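# Find the taut lead and pull slack past its clamp

## Task

Five leads are present and exactly one is under tension; it cannot be spotted visually, so find it by handling the leads. Open that lead's clamp by raising and holding the handle that matches the letter of the lead's port, then draw the tight lead out from behind the clamp so that, once released, at least 3 cm more of it remains out than before. Raising any other handle breaks its seal, so leave every other handle down. No plug may come out of its port at any moment, even briefly, or the task fails. The result must hold without the robot holding it. Finish by releasing everything and moving the grippers away. Nothing may be knocked or placed off the table.

## Robot and tools

Robot: two xArm7 arms with parallel grippers, left_arm and right_arm. The names do not refer to sides of a camera image. The left base sits at about (+0.038, +0.290, 0) m and the right at about (+0.053, -0.356, 0) m in the scene frame.

Scene frame: origin on the table top midway between the arms. +x points out over the table, +z points up, and left_arm is on the +y side. Gripper frame: the fingers point along the gripper's +z axis and close along its y axis. The reported end_effector_position is the point between the closed finger pads, roughly 2 cm short of the fingertips. When the fingers close, the tips move about 10 mm further along +z. At long reach the printed hand position may be a little off.

execute_actions(actions): a list of actions that run one after another. Each action is a table of 1 to 15 rows, and each row lasts one control step of 1/30 s. A table with fewer than 15 rows repeats its last row until the 15 steps are used. Every row is a single list of 14 numbers in [-1, 1] covering both arms: dx, dy, dz, rx, ry, rz, opening for left_arm, then the same seven for right_arm. Send all 14 even if only one arm moves.
- dx to rz are an offset, not a pose. They are measured in that gripper's own axes, from its measured pose at the start of the action. For the first action in a call, that start is the last pose a result reported. Each row is taken from the start pose, not added to the row before it.
- Scale: 1.0 is 0.6 m for dx, dy, dz and 180 degrees for rx, ry, rz. The three rotation values form one rotation vector.
- The opening is absolute: +1 is fully open (0.084 m) and -1 is closed.
- On each step the command is clipped to within 70 mm and 16 degrees of the measured pose, so a large offset may need several actions. An empty list just returns the current state and images.

move(target, speed, blocking): sends each gripper along a straight path toward a target. target is one 14-number row laid out as above: an offset in each gripper's own axes, from the pose in the latest result that shows one, plus an absolute opening. The opening is applied when the move starts. speed is the top path speed in m/s, from 0.002 to 0.5 (default 0.25); turning is capped at twice that value in rad/s. Paths take 0.5 to 10 s and all finish together; a path longer than 10 s stops early. The path ignores obstacles and the other arm. The gripper can lag, drift, or overshoot the speed, mostly when the arm is nearly straight. Faster contact and targets set deeper past a surface both press harder. With blocking=false you get a result after 0.5 s while the motion continues. Until a result shows it has ended, other moves and actions are refused, so use wait or stop first. The result adds a 'move:' line with how it ended: done, off_target, moving, held (a check blocked the last step), or fault. It also lists limits that acted: paced means the pose was clipped; held means some steps were blocked, after which the arm may move much faster. It also gives each gripper's distance from its target.

wait(seconds): 0 to 10 s. The arms keep their last command; a running move continues, and the wait returns early if the move ends.

stop(): brakes a running move. Braking needs room, more at speed; the fingers keep moving.

zoom_image(camera, region): a closer view of the latest image. region is [x0, y0, x1, y1] in pixels from the top-left, at most 504 by 504. Cameras: cam_head_left, cam_head_right, cam_left_wrist, cam_right_wrist, each 504x504. Calibration is given in OpenCV conventions and may be slightly off.

read_manual(section): returns licence texts only; it moves nothing.

finished_scene(scene): ends the scene; this cannot be undone. Call it only after the goal is met and holding, with grippers open and clear.

Results: a state line for each arm gives position (m), quat_wxyz and velocities in the scene frame. grip_measured is the measured finger opening on the command scale. To keep hold of something, command an opening clearly below grip_measured; the lower it is, the harder the squeeze (about 24 N per pad at most). 'Hand target' lines show where the controller is now driving each gripper. 'pose unreachable' means the clearance check altered that arm's command. Step readings list positions at some steps; HELD marks steps where an arm's command was held back. MOTOR HOT appears from 65 °C. At 80 °C an OVER-TEMPERATURE FAULT brakes that arm until it cools. A TORQUE FAULT, when contact torque hits a joint limit, backs the joint off, holds the arm 10 s and skips the rest of the call.

An arm meant to stay put: in a reply's first call, send the offset that returns it to its wanted pose; in later calls send zeros, always with its intended opening.

Avoid: lifting any handle other than the matching one; tugging hard enough to pull a plug from its port; pushing things off the table; dropping or slamming objects; arm-to-arm collisions; and heavy pressing that risks torque faults. Test leads gently to find the taut one, and keep its handle raised while drawing the lead out.

Each tool is called after "Call:" as name(argument=value, ...) on one line, values as JSON.

## Session

Call:
execute_actions(actions=[])

Scene clock: 0.00 s.
left_arm: end_effector_position=(+0.1392, +0.0277, +0.2536) grip_measured=+1.00 end_effector_quat_wxyz=(+0.428, +0.884, -0.054, -0.178) end_effector_velocity=(-0.000, +0.000, -0.000) end_effector_angular_velocity=(-0.000, -0.000, -0.001) | right_arm: end_effector_position=(+0.4516, -0.3808, +0.2483) grip_measured=+1.00 end_effector_quat_wxyz=(+0.002, +1.000, -0.029, -0.001) end_effector_velocity=(+0.000, -0.001, +0.000) end_effector_angular_velocity=(+0.000, -0.002, -0.003)
Joint positions: left_arm=[-1.08  -1.071  0.397  0.166 -0.688  1.045 -0.259  0.084] | right_arm=[-0.001 -0.249  0.003  0.916 -0.003  1.167 -0.001  0.084]
Joint velocities: left_arm=[-0.001 -0.     0.001  0.     0.     0.     0.     0.   ] | right_arm=[-0.001 -0.    -0.001  0.     0.    -0.002  0.001 -0.   ]
Motor temperatures (°C, as the motors report them): left_arm=[32 32 34 35 32 34 39] | right_arm=[31 30 37 33 33 36 34]
Hand target (left_arm): +0.139, +0.028, +0.254; +0.428, +0.884, -0.054, -0.178
Hand target (right_arm): +0.452, -0.381, +0.248; +0.002, +1.000, -0.029, -0.001

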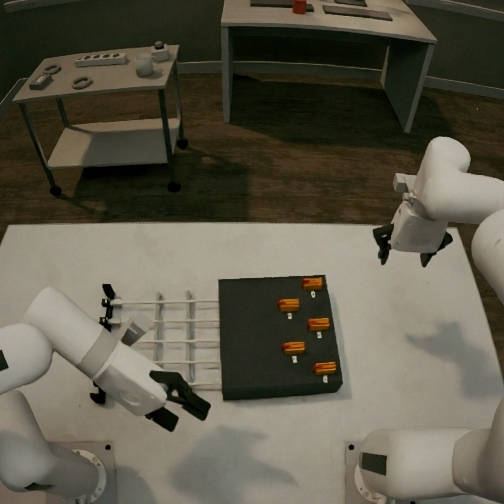

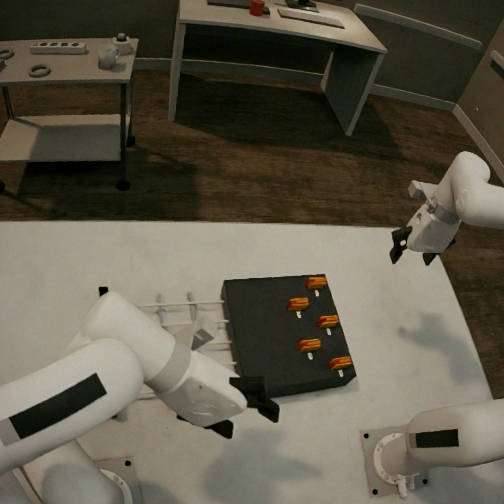

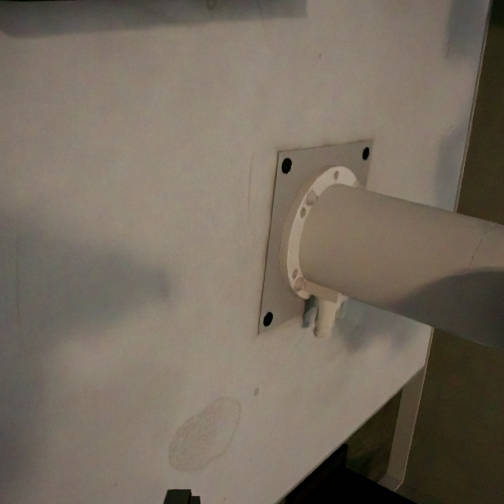

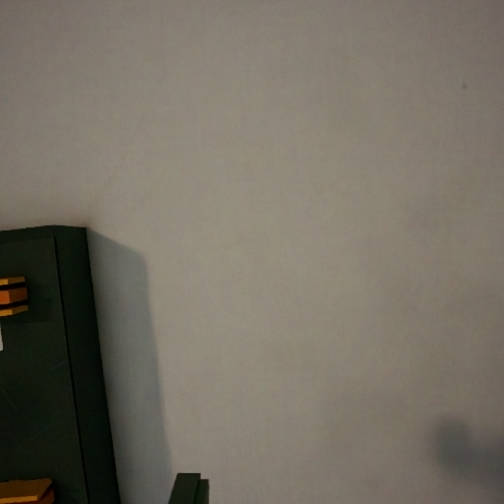

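Call:
move(target=[0.227,0.015,-0.292,0.284,0.118,-0.036,1,0,0,0,0,0,0,1])

Call:
zoom_image(camera="cam_head_left", region=[70,250,370,430])

Scene clock: 3.67 s.
left_arm: end_effector_position=(+0.3301, +0.1181, +0.3239) grip_measured=+1.00 end_effector_quat_wxyz=(-0.000, +1.000, +0.000, -0.000) end_effector_velocity=(+0.002, +0.001, +0.001) end_effector_angular_velocity=(+0.011, -0.003, +0.001) | right_arm: end_effector_position=(+0.4516, -0.3808, +0.2483) grip_measured=+1.00 end_effector_quat_wxyz=(+0.002, +1.000, -0.029, -0.001) end_effector_velocity=(+0.000, -0.001, -0.000) end_effector_angular_velocity=(+0.000, -0.001, -0.003)
Joint positions: left_arm=[-0.871 -0.481  0.151  0.942  0.071  1.42  -0.603  0.084] | right_arm=[-0.001 -0.249  0.003  0.916 -0.003  1.167 -0.001  0.084]
Joint velocities: left_arm=[ 0.001  0.009 -0.002  0.009  0.009  0.005 -0.003 -0.   ] | right_arm=[-0.002  0.001 -0.001 -0.     0.    -0.001  0.001 -0.   ]
Motor temperatures (°C, as the motors report them): left_arm=[32 32 34 36 32 34 39] | right_arm=[31 30 37 34 33 36 34]
Hand target (left_arm): +0.330, +0.118, +0.324; -0.001, +1.000, +0.000, -0.000
Hand target (right_arm): +0.452, -0.381, +0.248; +0.002, +1.000, -0.029, -0.001
Off the commanded pose (left_arm): 0.001 m, 0 deg.
Off the commanded pose (right_arm): 0.000 m, 0 deg.
move: done
camera_calibration (this result's frames):
cam_left_wrist: T_world_to_cam=[[-0.00313678, -0.999756, 0.0218662, 0.13719], [-0.999964, 0.00330919, 0.00785273, 0.396977], [-0.00792318, -0.0218407, -0.99973, 0.462965], [0, 0, 0, 1]] pos_world=[0.401061, 0.145955, 0.456723]
cam_right_wrist: T_world_to_cam=[[-0.0482594, -0.998835, 0.0000024569, -0.323207], [-0.998601, 0.0482482, 0.021656, 0.534418], [-0.0216309, 0.00104265, -0.999765, 0.38961], [0, 0, 0, 1]] pos_world=[0.5265, -0.349022, 0.377946]

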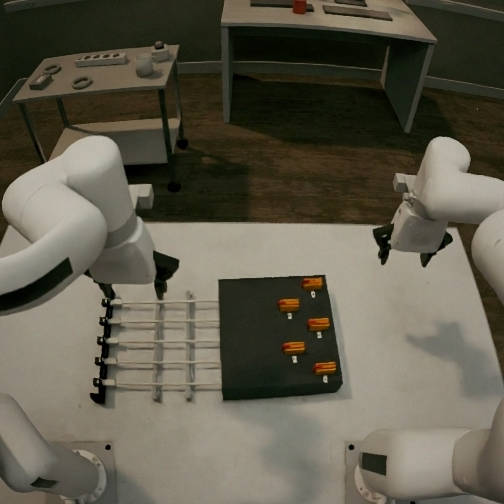

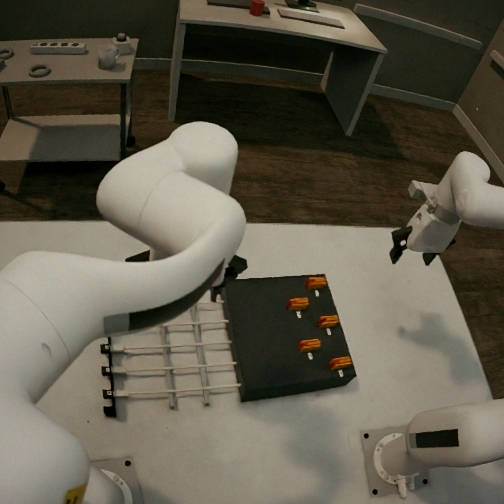

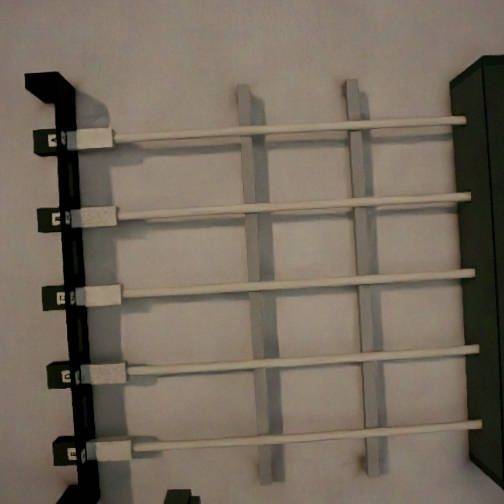

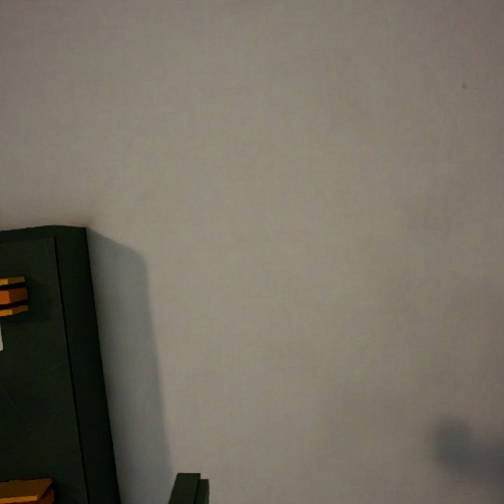

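Region (70, 250, 370, 430) of cam_head_left's 504x504 image, scaled by 1.680, with more detail than that image has; it fills the top 302 rows of this view, and the rest is white.

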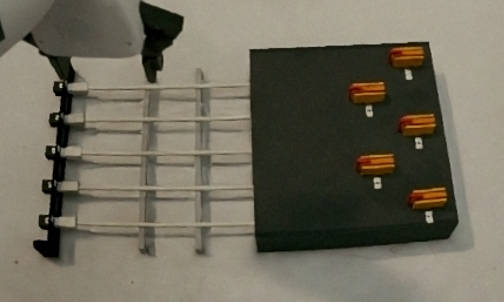

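Call:
move(target=[-0.088,0.03,0.38,0,0,0.5,-0.4,-0.15,-0.25,0,0,0,0,1], speed=0.4)

Scene clock: 7.13 s.
left_arm: end_effector_position=(+0.2767, +0.0999, +0.0965) grip_measured=-0.42 end_effector_quat_wxyz=(+0.001, -0.707, +0.707, +0.000) end_effector_velocity=(+0.000, -0.001, -0.003) end_effector_angular_velocity=(-0.004, +0.003, -0.013) | right_arm: end_effector_position=(+0.3711, -0.2257, +0.2486) grip_measured=+1.00 end_effector_quat_wxyz=(+0.001, +1.000, -0.029, -0.001) end_effector_velocity=(-0.001, +0.001, -0.000) end_effector_angular_velocity=(+0.000, +0.001, +0.001)
Joint positions: left_arm=[-1.159 -0.369  0.369  0.355  0.202  0.712  0.748  0.026] | right_arm=[ 0.166 -0.459  0.246  0.752  0.114  1.203  0.343  0.084]
Joint velocities: left_arm=[-0.006  0.011  0.008 -0.001 -0.006 -0.013  0.019 -0.   ] | right_arm=[ 0.004 -0.     0.001  0.     0.001  0.001  0.003 -0.   ]
Motor temperatures (°C, as the motors report them): left_arm=[32 32 34 37 32 34 39] | right_arm=[31 30 37 34 33 36 34]
Hand target (left_arm): +0.277, +0.100, +0.096; -0.000, +0.707, -0.707, -0.000
Hand target (right_arm): +0.371, -0.226, +0.249; +0.001, +1.000, -0.029, -0.001
Off the commanded pose (left_arm): 0.001 m, 0 deg.
Off the commanded pose (right_arm): 0.001 m, 0 deg.
move: done
camera_calibration (this result's frames):
cam_left_wrist: T_world_to_cam=[[-0.999754, 0.00317302, 0.0219442, 0.29931], [0.00335499, 0.99996, 0.00826044, -0.0318563], [-0.0219171, 0.00833203, -0.999725, 0.235679], [0, 0, 0, 1]] pos_world=[0.304508, 0.0289417, 0.229309]
cam_right_wrist: T_world_to_cam=[[-0.0487942, -0.998809, -0.000427838, -0.171851], [-0.998594, 0.0487748, 0.0207688, 0.446911], [-0.0207232, 0.00144063, -0.999784, 0.387722], [0, 0, 0, 1]] pos_world=[0.445932, -0.194003, 0.378283]

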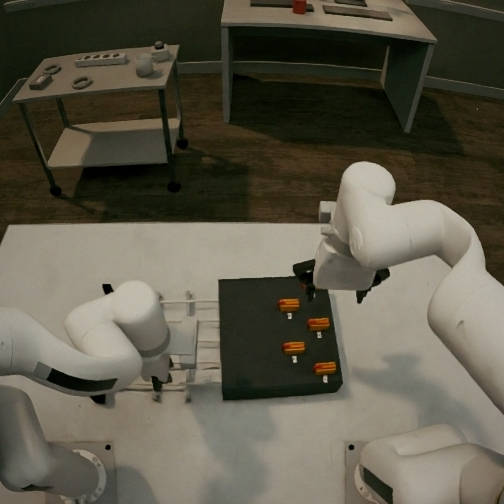

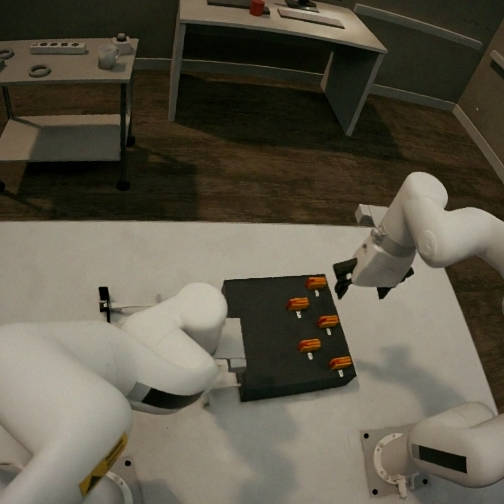

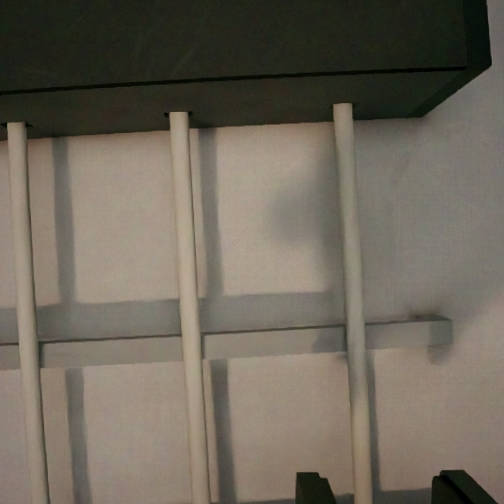

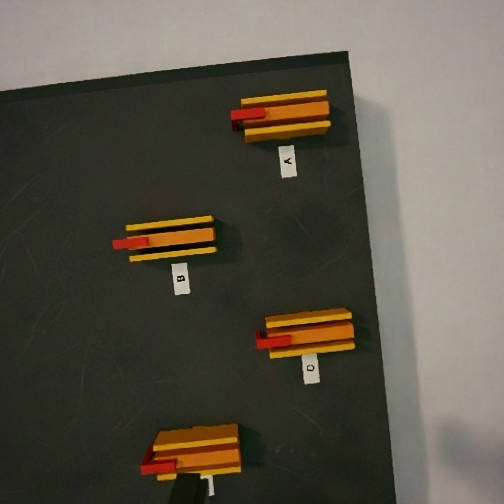

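Call:
move(target=[0,0.005,0.097,0,0,0,-0.4,0,0,0,0,0,0,1], speed=0.1)

Call:
move(target=[0,0,0,0,0,0,-1,0,0,0,0,0,0,1])

Call:
move(target=[-0.013,0,0,0,0,0,-1,0,0,0,0,0,0,1], speed=0.01)

Scene clock: 9.03 s.
left_arm: end_effector_position=(+0.2737, +0.1001, +0.0389) grip_measured=-0.42 end_effector_quat_wxyz=(+0.001, -0.707, +0.707, -0.000) end_effector_velocity=(+0.000, -0.001, -0.003) end_effector_angular_velocity=(-0.002, +0.002, +0.000) | right_arm: end_effector_position=(+0.3711, -0.2257, +0.2486) grip_measured=+1.00 end_effector_quat_wxyz=(+0.001, +1.000, -0.029, -0.001) end_effector_velocity=(+0.000, -0.000, -0.000) end_effector_angular_velocity=(+0.001, -0.001, -0.001)
Joint positions: left_arm=[-1.193 -0.164  0.404  0.301  0.15   0.457  0.787  0.026] | right_arm=[ 0.166 -0.459  0.246  0.752  0.114  1.203  0.343  0.084]
Joint velocities: left_arm=[-0.006  0.015  0.004  0.002 -0.015 -0.013  0.011 -0.   ] | right_arm=[ 0.     0.    -0.001  0.     0.    -0.001  0.001  0.   ]
Motor temperatures (°C, as the motors report them): left_arm=[32 32 34 37 32 34 39] | right_arm=[31 30 37 35 33 36 34]
Hand target (left_arm): +0.274, +0.100, +0.039; -0.001, +0.707, -0.707, -0.000
Hand target (right_arm): +0.371, -0.226, +0.249; +0.001, +1.000, -0.029, -0.001
Off the commanded pose (left_arm): 0.001 m, 0 deg.
Off the commanded pose (right_arm): 0.000 m, 0 deg.
move: done
camera_calibration (this result's frames):
cam_left_wrist: T_world_to_cam=[[-0.999767, 0.00313075, 0.0213426, 0.297593], [0.00330959, 0.99996, 0.00834957, -0.031537], [-0.0213156, 0.00841827, -0.999737, 0.177839], [0, 0, 0, 1]] pos_world=[0.301419, 0.0291069, 0.171704]
cam_right_wrist: T_world_to_cam=[[-0.048793, -0.998809, -0.00042757, -0.171851], [-0.998594, 0.0487736, 0.0207683, 0.44691], [-0.0207227, 0.00144032, -0.999784, 0.387722], [0, 0, 0, 1]] pos_world=[0.445932, -0.194002, 0.378283]

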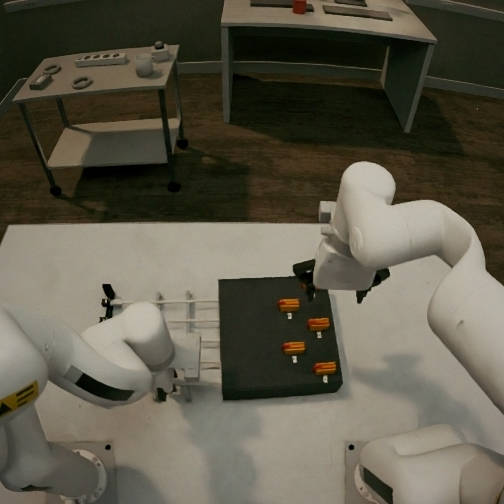

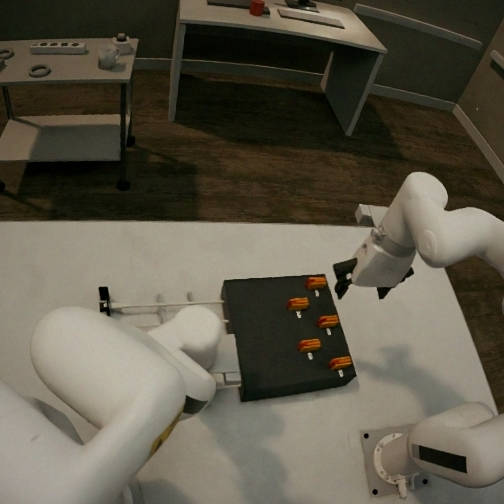

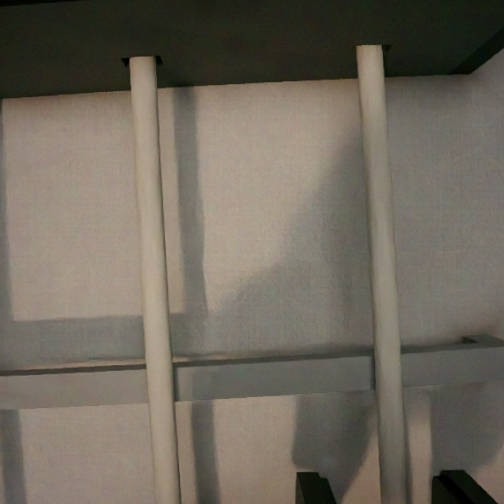

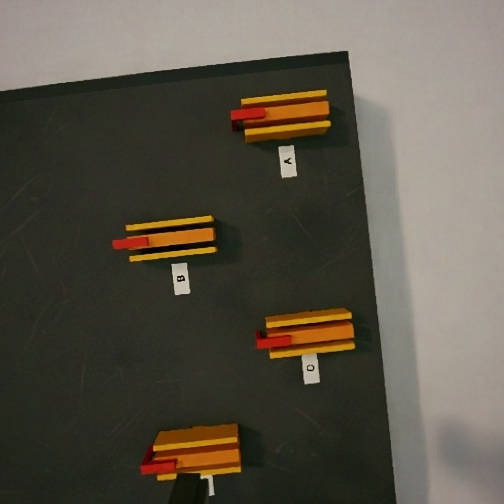

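Scene clock: 9.53 s.
left_arm: end_effector_position=(+0.2737, +0.1001, +0.0389) grip_measured=-0.88 end_effector_quat_wxyz=(+0.001, -0.707, +0.707, -0.000) end_effector_velocity=(-0.000, -0.000, +0.000) end_effector_angular_velocity=(+0.000, +0.000, +0.000) | right_arm: end_effector_position=(+0.3711, -0.2257, +0.2486) grip_measured=+1.00 end_effector_quat_wxyz=(+0.001, +1.000, -0.029, -0.001) end_effector_velocity=(+0.000, -0.001, +0.000) end_effector_angular_velocity=(+0.000, -0.000, -0.003)
Joint positions: left_arm=[-1.193 -0.164  0.405  0.301  0.15   0.457  0.787  0.005] | right_arm=[ 0.166 -0.459  0.246  0.752  0.114  1.203  0.343  0.084]
Joint velocities: left_arm=[-0.    -0.    -0.     0.     0.001  0.    -0.001  0.   ] | right_arm=[-0.002 -0.001 -0.002  0.    -0.     0.    -0.     0.   ]
Motor temperatures (°C, as the motors report them): left_arm=[32 32 34 37 32 34 39] | right_arm=[31 30 37 35 33 36 34]
Hand target (left_arm): +0.274, +0.100, +0.039; -0.001, +0.707, -0.707, +0.000
Hand target (right_arm): +0.371, -0.226, +0.249; +0.001, +1.000, -0.029, -0.001
Off the commanded pose (left_arm): 0.000 m, 0 deg.
Off the commanded pose (right_arm): 0.000 m, 0 deg.
move: done
camera_calibration (this result's frames):
cam_left_wrist: T_world_to_cam=[[-0.999766, 0.00310682, 0.0213899, 0.297581], [0.00328659, 0.99996, 0.0083744, -0.0315482], [-0.021363, 0.00844275, -0.999736, 0.177834], [0, 0, 0, 1]] pos_world=[0.301414, 0.029121, 0.171686]
cam_right_wrist: T_world_to_cam=[[-0.0487928, -0.998809, -0.000427498, -0.171851], [-0.998594, 0.0487734, 0.0207683, 0.44691], [-0.0207227, 0.00144024, -0.999784, 0.387722], [0, 0, 0, 1]] pos_world=[0.445932, -0.194002, 0.378283]

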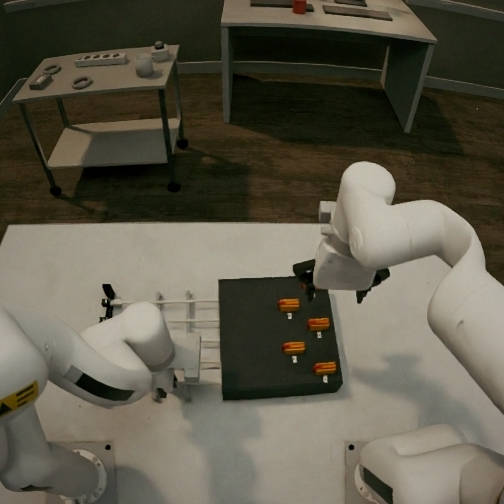

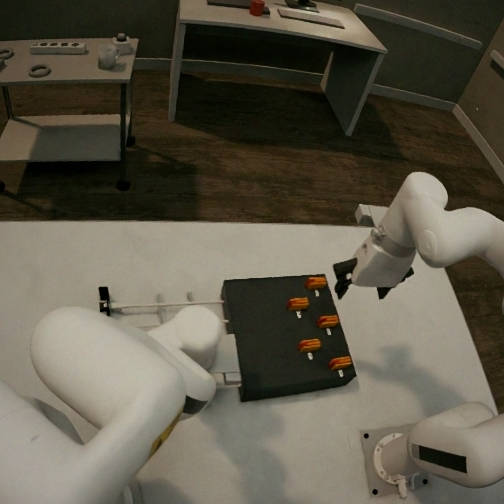

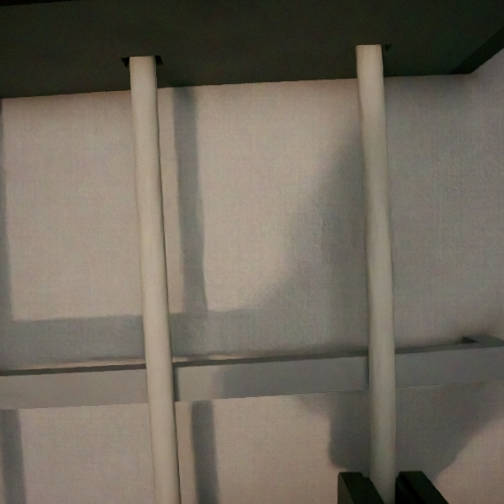

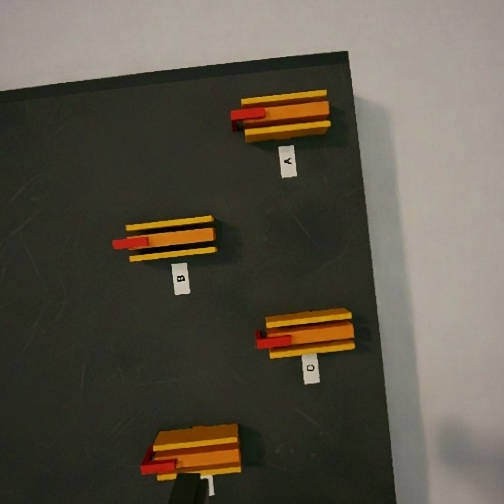

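Scene clock: 10.53 s.
left_arm: end_effector_position=(+0.2736, +0.1075, +0.0389) grip_measured=-0.88 end_effector_quat_wxyz=(+0.001, -0.707, +0.707, +0.000) end_effector_velocity=(-0.000, +0.003, +0.000) end_effector_angular_velocity=(+0.000, -0.000, -0.002) | right_arm: end_effector_position=(+0.3711, -0.2257, +0.2486) grip_measured=+1.00 end_effector_quat_wxyz=(+0.001, +1.000, -0.029, -0.001) end_effector_velocity=(+0.000, -0.000, +0.000) end_effector_angular_velocity=(+0.001, -0.001, -0.002)
Joint positions: left_arm=[-1.177 -0.181  0.413  0.286  0.167  0.457  0.794  0.005] | right_arm=[ 0.166 -0.459  0.246  0.752  0.114  1.203  0.343  0.084]
Joint velocities: left_arm=[ 0.007 -0.008  0.002 -0.007  0.008  0.001  0.004 -0.   ] | right_arm=[-0.    -0.001 -0.001 -0.     0.    -0.001  0.001  0.   ]
Motor temperatures (°C, as the motors report them): left_arm=[32 32 34 37 32 34 39] | right_arm=[31 30 37 35 33 36 34]
Hand target (left_arm): +0.274, +0.108, +0.039; -0.001, +0.707, -0.707, -0.000
Hand target (right_arm): +0.371, -0.226, +0.249; +0.001, +1.000, -0.029, -0.001
Off the commanded pose (left_arm): 0.000 m, 0 deg.
Off the commanded pose (right_arm): 0.000 m, 0 deg.
move: done
camera_calibration (this result's frames):
cam_left_wrist: T_world_to_cam=[[-0.999763, 0.00310049, 0.0215349, 0.297496], [0.00327964, 0.99996, 0.00828878, -0.0389187], [-0.0215084, 0.00835745, -0.999734, 0.177799], [0, 0, 0, 1]] pos_world=[0.301377, 0.0365088, 0.171667]
cam_right_wrist: T_world_to_cam=[[-0.0487928, -0.998809, -0.000427623, -0.171851], [-0.998594, 0.0487734, 0.0207683, 0.44691], [-0.0207227, 0.00144036, -0.999784, 0.387722], [0, 0, 0, 1]] pos_world=[0.445931, -0.194002, 0.378283]

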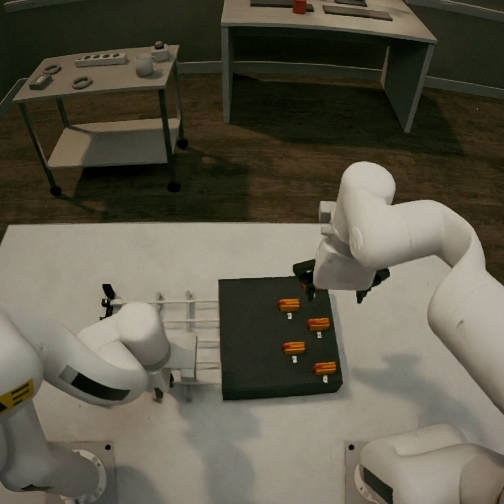

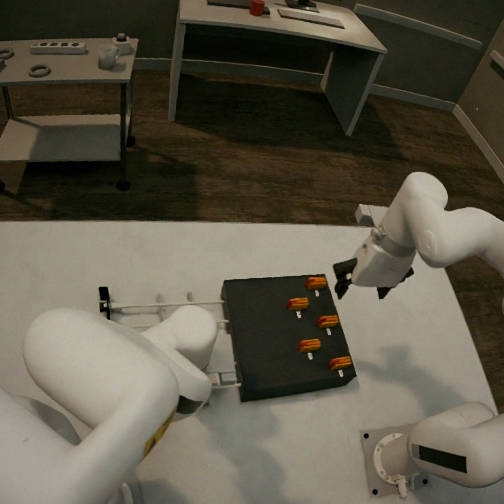

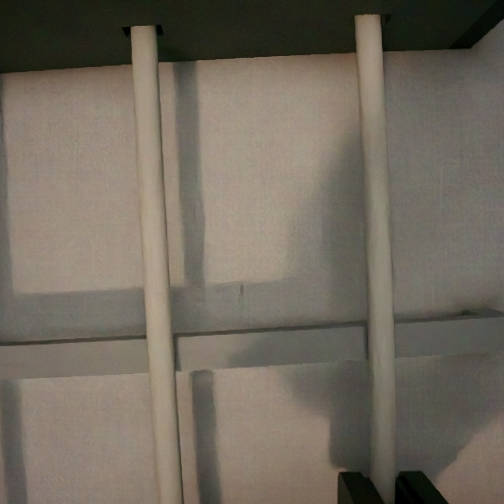

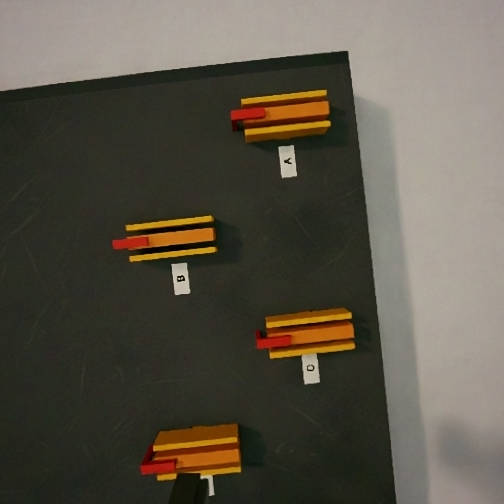

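Call:
move(target=[0,0,0,0,0,0,-0.4,0,0,0,0,0,0,1])

Call:
move(target=[-0.12,-0.04,-0.25,0,0,0,-0.4,0,0,0,0,0,0,1])

Scene clock: 11.57 s.
left_arm: end_effector_position=(+0.2736, +0.1076, +0.0388) grip_measured=-0.42 end_effector_quat_wxyz=(+0.001, -0.707, +0.707, +0.000) end_effector_velocity=(+0.000, -0.001, +0.000) end_effector_angular_velocity=(-0.002, -0.002, -0.000) | right_arm: end_effector_position=(+0.3711, -0.2257, +0.2486) grip_measured=+1.00 end_effector_quat_wxyz=(+0.001, +1.000, -0.029, -0.001) end_effector_velocity=(-0.000, +0.001, -0.000) end_effector_angular_velocity=(-0.000, +0.001, +0.003)
Joint positions: left_arm=[-1.178 -0.181  0.413  0.286  0.167  0.458  0.794  0.026] | right_arm=[ 0.166 -0.459  0.246  0.752  0.114  1.203  0.343  0.084]
Joint velocities: left_arm=[-0.001  0.    -0.001  0.001 -0.001 -0.002  0.     0.   ] | right_arm=[ 0.002  0.001  0.    -0.     0.     0.    -0.001 -0.   ]
Motor temperatures (°C, as the motors report them): left_arm=[32 32 34 37 32 34 39] | right_arm=[31 30 37 35 33 36 34]
Hand target (left_arm): +0.274, +0.107, +0.039; -0.001, +0.707, -0.707, -0.000
Hand target (right_arm): +0.371, -0.226, +0.249; +0.001, +1.000, -0.029, -0.001
Off the commanded pose (left_arm): 0.000 m, 0 deg.
Off the commanded pose (right_arm): 0.000 m, 0 deg.
move: done
camera_calibration (this result's frames):
cam_left_wrist: T_world_to_cam=[[-0.999761, 0.00303862, 0.0216456, 0.297468], [0.00322102, 0.99996, 0.00839701, -0.0389805], [-0.0216192, 0.00846473, -0.99973, 0.177783], [0, 0, 0, 1]] pos_world=[0.301366, 0.0365702, 0.171624]
cam_right_wrist: T_world_to_cam=[[-0.0487927, -0.998809, -0.000427623, -0.171851], [-0.998594, 0.0487733, 0.0207682, 0.44691], [-0.0207226, 0.00144036, -0.999784, 0.387722], [0, 0, 0, 1]] pos_world=[0.445931, -0.194002, 0.378283]

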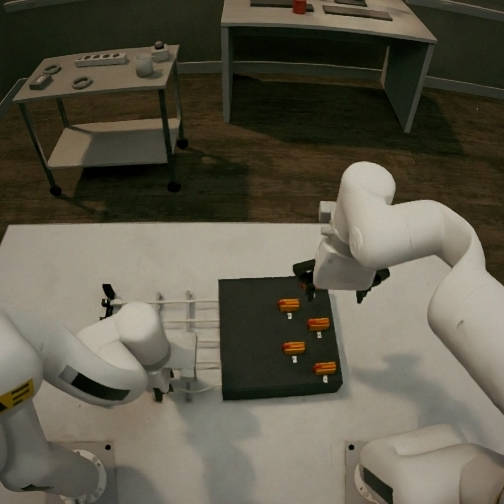

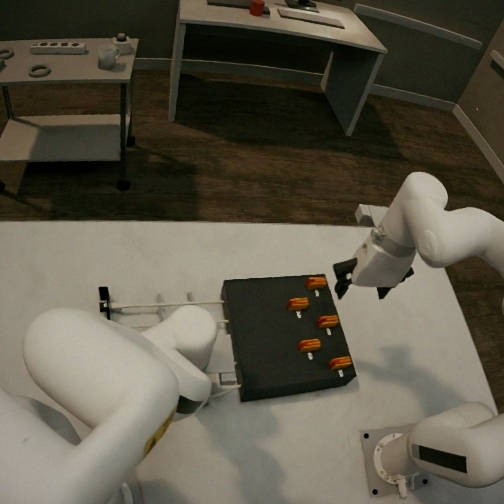

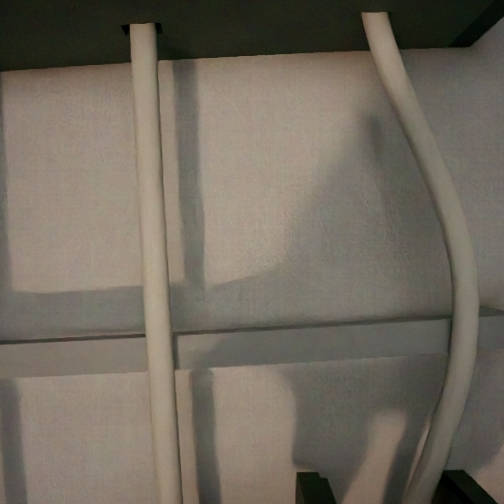

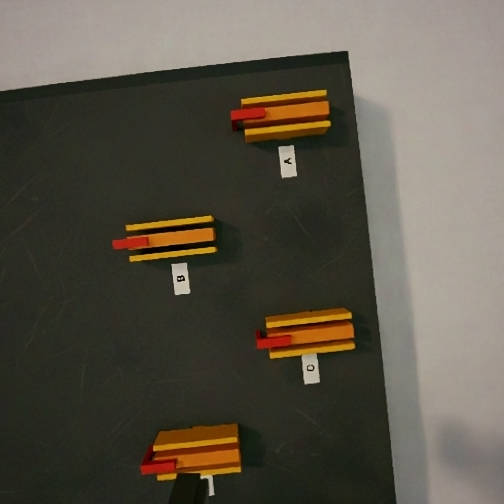

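Scene clock: 13.13 s.
left_arm: end_effector_position=(+0.2975, +0.1792, +0.1881) grip_measured=-0.42 end_effector_quat_wxyz=(+0.000, -0.707, +0.707, +0.000) end_effector_velocity=(-0.000, +0.001, +0.003) end_effector_angular_velocity=(-0.000, -0.001, -0.001) | right_arm: end_effector_position=(+0.3711, -0.2257, +0.2486) grip_measured=+1.00 end_effector_quat_wxyz=(+0.001, +1.000, -0.029, -0.001) end_effector_velocity=(+0.000, -0.000, -0.000) end_effector_angular_velocity=(+0.000, +0.000, +0.000)
Joint positions: left_arm=[-0.993 -0.691  0.407  0.449  0.285  1.116  0.914  0.026] | right_arm=[ 0.166 -0.459  0.246  0.752  0.114  1.203  0.343  0.084]
Joint velocities: left_arm=[ 0.002 -0.007 -0.003  0.003 -0.     0.009  0.002 -0.   ] | right_arm=[-0.001  0.    -0.     0.    -0.     0.    -0.001 -0.   ]
Motor temperatures (°C, as the motors report them): left_arm=[32 32 34 37 32 34 39] | right_arm=[31 30 37 35 33 36 34]
Hand target (left_arm): +0.297, +0.179, +0.188; -0.000, +0.707, -0.707, -0.000
Hand target (right_arm): +0.371, -0.226, +0.249; +0.001, +1.000, -0.029, -0.001
Off the commanded pose (left_arm): 0.001 m, 0 deg.
Off the commanded pose (right_arm): 0.000 m, 0 deg.
move: done; limits=paced
camera_calibration (this result's frames):
cam_left_wrist: T_world_to_cam=[[-0.999738, 0.00302841, 0.0226997, 0.317747], [0.00321576, 0.999961, 0.0082213, -0.11188], [-0.022674, 0.00829214, -0.999709, 0.327215], [0, 0, 0, 1]] pos_world=[0.325442, 0.1082, 0.320826]
cam_right_wrist: T_world_to_cam=[[-0.0487924, -0.998809, -0.000427493, -0.171851], [-0.998594, 0.048773, 0.0207681, 0.44691], [-0.0207225, 0.00144022, -0.999784, 0.387722], [0, 0, 0, 1]] pos_world=[0.445931, -0.194002, 0.378283]

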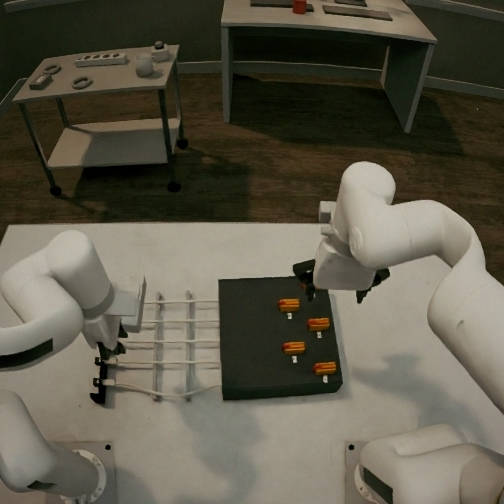

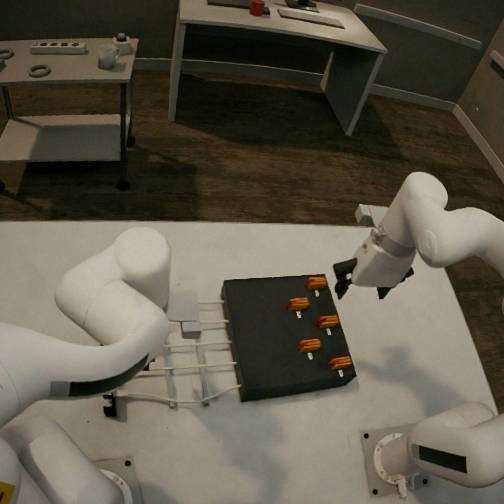

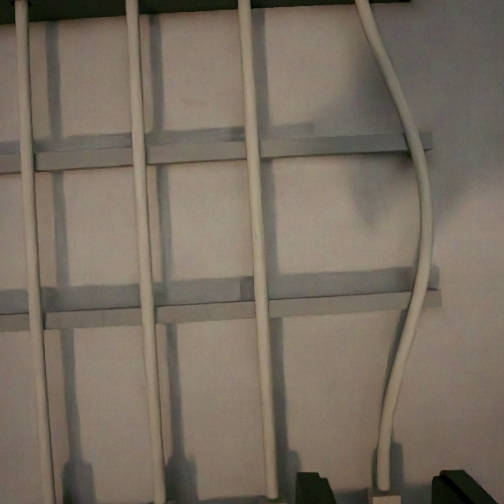

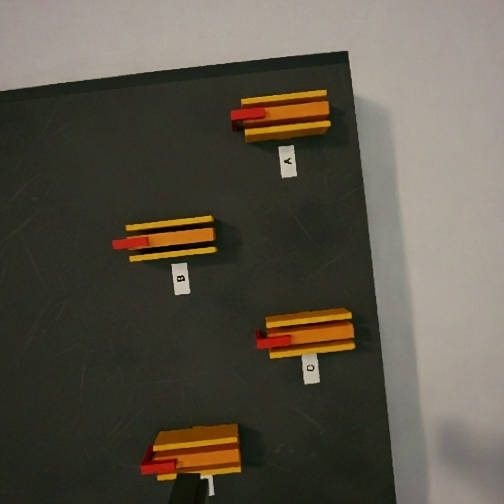

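Call:
move(target=[0.132,-0.039,0.2,0,0,0,-0.4,0,0,0,0,0,0,1])

Call:
move(target=[0,0,0.049,0,0,0,-0.4,0,0,0,0,0,0,1], speed=0.1)

Call:
execute_actions(actions=[[[0,0,0,0,0,0,-1,0,0,0,0,0,0,1]],[[-0.002,0,0,0,0,0,-1,0,0,0,0,0,0,1],[-0.004,0,0,0,0,0,-1,0,0,0,0,0,0,1],[-0.006,0,0,0,0,0,-1,0,0,0,0,0,0,1],[-0.008,0,0,0,0,0,-1,0,0,0,0,0,0,1]],[[0,0,0,0,0,0,-0.4,0,0,0,0,0,0,1]],[[0,0,-0.055,0,0,0,-0.4,0,0,0,0,0,0,1]]])

Scene clock: 15.17 s.
left_arm: end_effector_position=(+0.3210, +0.1007, +0.0688) grip_measured=-0.42 end_effector_quat_wxyz=(+0.001, -0.707, +0.707, +0.000) end_effector_velocity=(+0.001, -0.002, -0.002) end_effector_angular_velocity=(-0.001, +0.004, -0.001) | right_arm: end_effector_position=(+0.3711, -0.2257, +0.2486) grip_measured=+1.00 end_effector_quat_wxyz=(+0.001, +1.000, -0.029, -0.001) end_effector_velocity=(-0.000, +0.000, +0.000) end_effector_angular_velocity=(-0.001, -0.000, +0.001)
Joint positions: left_arm=[-1.175 -0.151  0.457  0.444  0.125  0.583  0.889  0.026] | right_arm=[ 0.166 -0.459  0.246  0.752  0.114  1.203  0.343  0.084]
Joint velocities: left_arm=[-0.006  0.016  0.003  0.006 -0.017 -0.006  0.013 -0.   ] | right_arm=[-0.    -0.001  0.002 -0.    -0.     0.     0.001 -0.   ]
Motor temperatures (°C, as the motors report them): left_arm=[32 32 34 37 32 34 39] | right_arm=[31 30 37 35 33 36 34]
Hand target (left_arm): +0.321, +0.100, +0.068; -0.001, +0.707, -0.707, -0.000
Hand target (right_arm): +0.371, -0.226, +0.249; +0.001, +1.000, -0.029, -0.001
Off the commanded pose (left_arm): 0.001 m, 0 deg.
Off the commanded pose (right_arm): 0.000 m, 0 deg.
move: done
camera_calibration (this result's frames):
cam_left_wrist: T_world_to_cam=[[-0.999774, 0.00273629, 0.02106, 0.344299], [0.00292522, 0.999956, 0.00894548, -0.0324162], [-0.0210346, 0.00900506, -0.999738, 0.20854], [0, 0, 0, 1]] pos_world=[0.348703, 0.0295947, 0.201525]
cam_right_wrist: T_world_to_cam=[[-0.0487924, -0.998809, -0.000427581, -0.171851], [-0.998594, 0.048773, 0.020768, 0.44691], [-0.0207224, 0.0014403, -0.999784, 0.387722], [0, 0, 0, 1]] pos_world=[0.445931, -0.194002, 0.378283]

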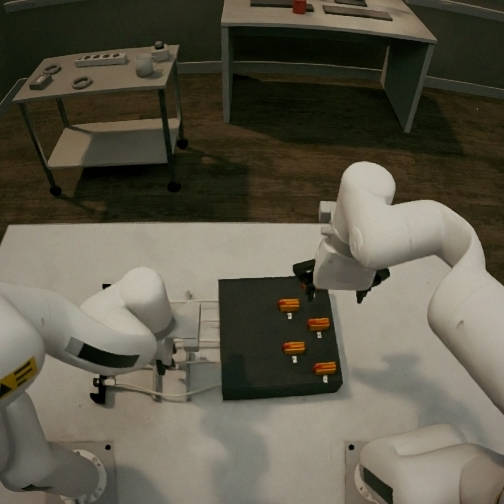

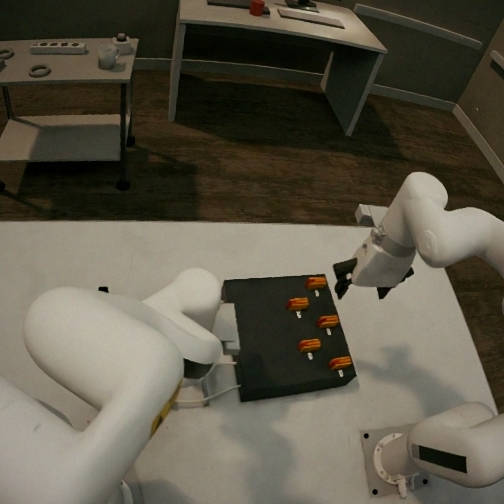

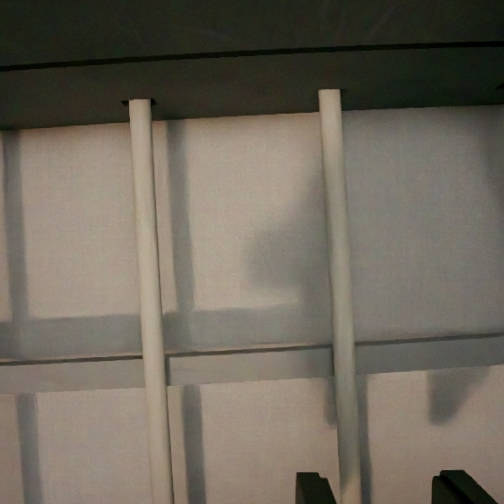

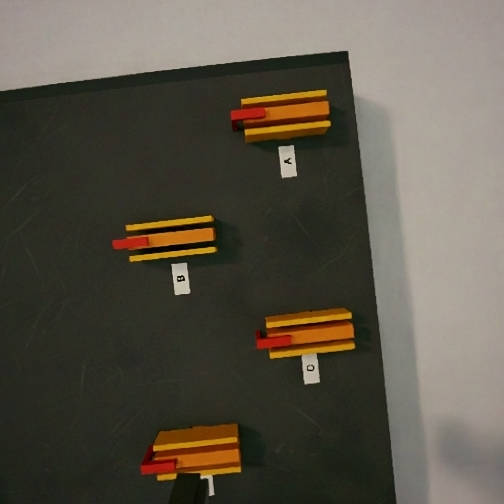

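Scene clock: 16.13 s.
left_arm: end_effector_position=(+0.3210, +0.1008, +0.0398) grip_measured=-0.42 end_effector_quat_wxyz=(+0.001, -0.707, +0.707, -0.000) end_effector_velocity=(+0.000, -0.001, -0.003) end_effector_angular_velocity=(-0.002, +0.001, -0.001) | right_arm: end_effector_position=(+0.3711, -0.2257, +0.2486) grip_measured=+1.00 end_effector_quat_wxyz=(+0.001, +1.000, -0.029, -0.001) end_effector_velocity=(-0.000, -0.000, -0.000) end_effector_angular_velocity=(-0.000, +0.000, -0.001)
Joint positions: left_arm=[-1.193 -0.045  0.468  0.428  0.051  0.468  0.943  0.026] | right_arm=[ 0.166 -0.459  0.246  0.752  0.114  1.203  0.343  0.084]
Joint velocities: left_arm=[-0.003  0.012  0.001  0.001 -0.017 -0.01   0.013  0.   ] | right_arm=[-0.001  0.     0.    -0.    -0.     0.     0.     0.   ]
Motor temperatures (°C, as the motors report them): left_arm=[32 32 34 37 32 34 39] | right_arm=[31 30 37 35 33 36 34]
Hand target (left_arm): +0.321, +0.101, +0.039; -0.001, +0.707, -0.707, -0.000
Hand target (right_arm): +0.371, -0.226, +0.249; +0.001, +1.000, -0.029, -0.001
Off the commanded pose (left_arm): 0.000 m, 0 deg.
Off the commanded pose (right_arm): 0.000 m, 0 deg.
move: done
camera_calibration (this result's frames):
cam_left_wrist: T_world_to_cam=[[-0.999787, 0.00264203, 0.0204762, 0.34502], [0.00283056, 0.999954, 0.00918361, -0.0322591], [-0.020451, 0.00923961, -0.999748, 0.179418], [0, 0, 0, 1]] pos_world=[0.348707, 0.0296883, 0.172604]
cam_right_wrist: T_world_to_cam=[[-0.0487924, -0.998809, -0.00042768, -0.171851], [-0.998594, 0.0487731, 0.020768, 0.44691], [-0.0207224, 0.0014404, -0.999784, 0.387722], [0, 0, 0, 1]] pos_world=[0.445931, -0.194002, 0.378284]

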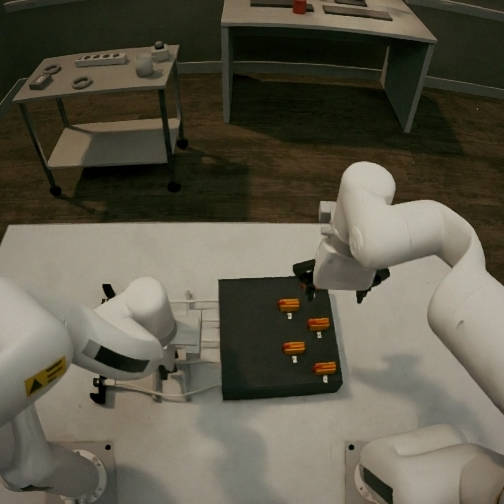

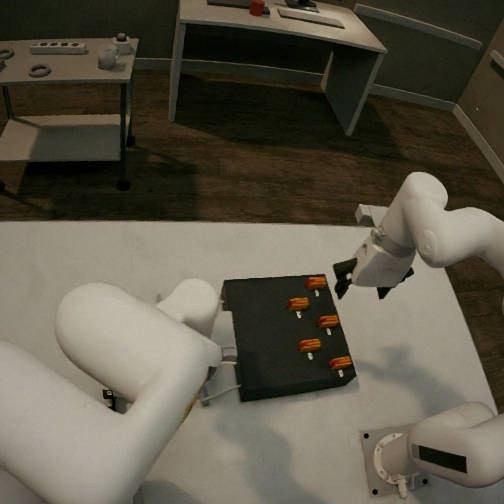

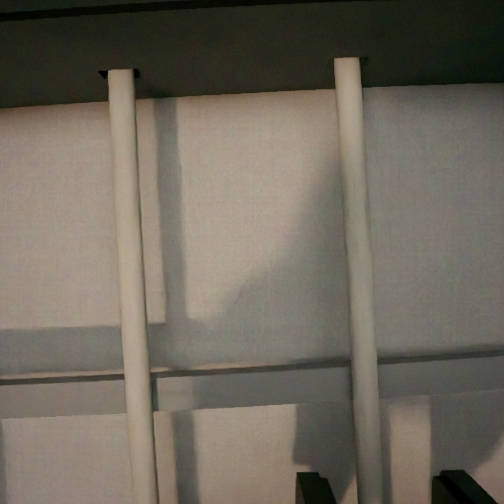

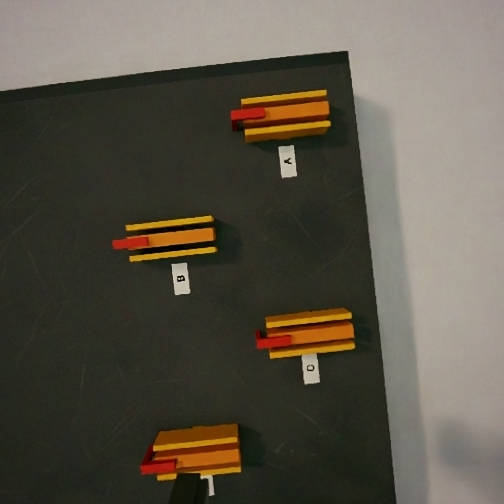

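Scene clock: 18.13 s.
left_arm: end_effector_position=(+0.3220, +0.1037, +0.0716) grip_measured=-0.42 end_effector_quat_wxyz=(+0.001, -0.707, +0.708, -0.002) end_effector_velocity=(-0.005, +0.001, +0.014) end_effector_angular_velocity=(+0.009, +0.005, -0.000) | right_arm: end_effector_position=(+0.3711, -0.2257, +0.2486) grip_measured=+1.00 end_effector_quat_wxyz=(+0.001, +1.000, -0.029, -0.001) end_effector_velocity=(+0.000, -0.000, +0.000) end_effector_angular_velocity=(+0.001, -0.002, -0.002)
Joint positions: left_arm=[-1.171 -0.167  0.465  0.439  0.137  0.589  0.891  0.026] | right_arm=[ 0.166 -0.459  0.246  0.752  0.114  1.203  0.343  0.084]
Joint velocities: left_arm=[ 0.01  -0.058 -0.015  0.004  0.037  0.07  -0.036 -0.   ] | right_arm=[ 0.001 -0.001 -0.002  0.     0.    -0.001  0.001  0.   ]
Motor temperatures (°C, as the motors report them): left_arm=[32 32 34 37 32 34 39] | right_arm=[31 30 37 36 33 36 34]
Hand target (left_arm): +0.322, +0.104, +0.074; -0.001, +0.707, -0.708, +0.002
Hand target (right_arm): +0.371, -0.226, +0.249; +0.001, +1.000, -0.029, -0.001
Off the commanded pose (left_arm): 0.002 m, 0 deg.
Off the commanded pose (right_arm): 0.000 m, 0 deg.
Step readings (end_effector_position; steps 1 to 15: 1st action; 16 to 30: 2nd action; 31 to 45: 3rd action; 46 to 60: 4th action):
0: left_arm (+0.3210, +0.1008, +0.0398) | right_arm (+0.3711, -0.2257, +0.2486)
1: left_arm (+0.3210, +0.1008, +0.0398) | right_arm (+0.3711, -0.2257, +0.2486)
2: left_arm (+0.3210, +0.1008, +0.0397) | right_arm (+0.3711, -0.2257, +0.2486)
4: left_arm (+0.3211, +0.1007, +0.0397) | right_arm (+0.3711, -0.2257, +0.2486)
8: left_arm (+0.3211, +0.1008, +0.0398) | right_arm (+0.3711, -0.2257, +0.2486)
15: left_arm (+0.3211, +0.1008, +0.0399) | right_arm (+0.3711, -0.2257, +0.2486)
16: left_arm (+0.3211, +0.1008, +0.0399) | right_arm (+0.3711, -0.2257, +0.2486)
17: left_arm (+0.3211, +0.1008, +0.0399) | right_arm (+0.3711, -0.2257, +0.2486)
19: left_arm (+0.3212, +0.1010, +0.0401) | right_arm (+0.3711, -0.2257, +0.2486)
23: left_arm (+0.3218, +0.1021, +0.0408) | right_arm (+0.3711, -0.2257, +0.2486)
30: left_arm (+0.3218, +0.1033, +0.0409) | right_arm (+0.3711, -0.2257, +0.2486)
31: left_arm (+0.3218, +0.1034, +0.0409) | right_arm (+0.3711, -0.2257, +0.2486)
32: left_arm (+0.3213, +0.1045, +0.0404) | right_arm (+0.3711, -0.2257, +0.2486)
34: left_arm (+0.3197, +0.1079, +0.0384) | right_arm (+0.3711, -0.2257, +0.2486)
38: left_arm (+0.3208, +0.1057, +0.0396) | right_arm (+0.3711, -0.2257, +0.2486)
45: left_arm (+0.3217, +0.1038, +0.0407) | right_arm (+0.3711, -0.2257, +0.2486)
46: left_arm (+0.3217, +0.1037, +0.0408) | right_arm (+0.3711, -0.2257, +0.2486)
47: left_arm (+0.3215, +0.1038, +0.0414) | right_arm (+0.3711, -0.2257, +0.2486)
49: left_arm (+0.3213, +0.1040, +0.0475) | right_arm (+0.3711, -0.2257, +0.2486)
53: left_arm (+0.3242, +0.1028, +0.0634) | right_arm (+0.3711, -0.2257, +0.2486)
60: end_effector_position above
camera_calibration (this result's frames):
cam_left_wrist: T_world_to_cam=[[-0.999835, 0.00509312, 0.0174506, 0.345302], [0.00519648, 0.999969, 0.00588254, -0.0360039], [-0.0174201, 0.00597225, -0.99983, 0.210559], [0, 0, 0, 1]] pos_world=[0.3491, 0.0329867, 0.20471]
cam_right_wrist: T_world_to_cam=[[-0.0487927, -0.998809, -0.000427447, -0.171851], [-0.998594, 0.0487733, 0.0207678, 0.446911], [-0.0207222, 0.00144016, -0.999784, 0.387722], [0, 0, 0, 1]] pos_world=[0.445932, -0.194002, 0.378284]

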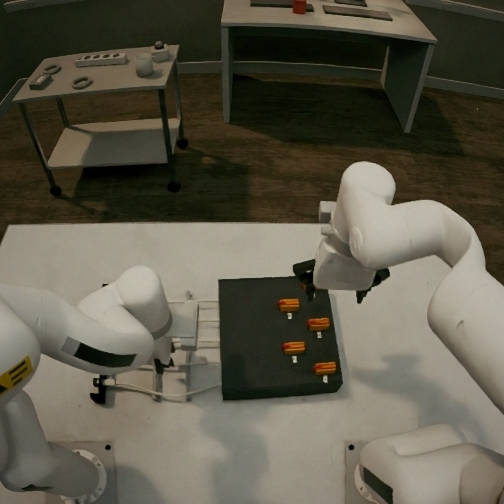

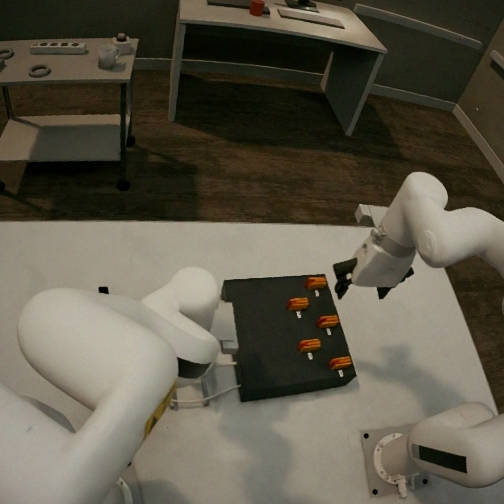

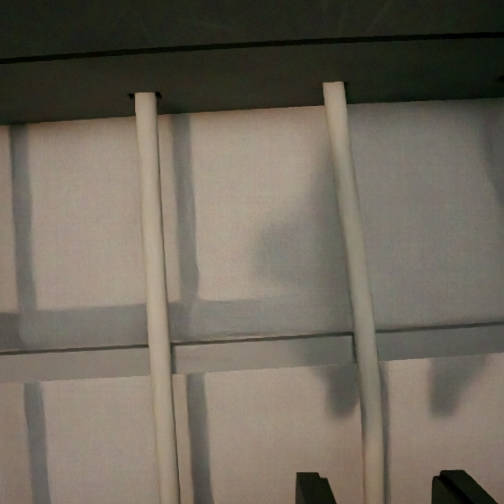

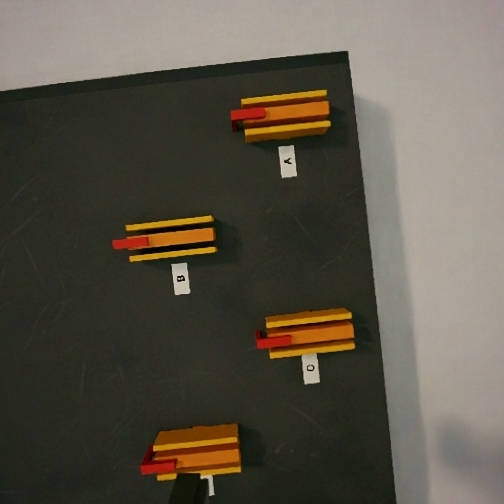

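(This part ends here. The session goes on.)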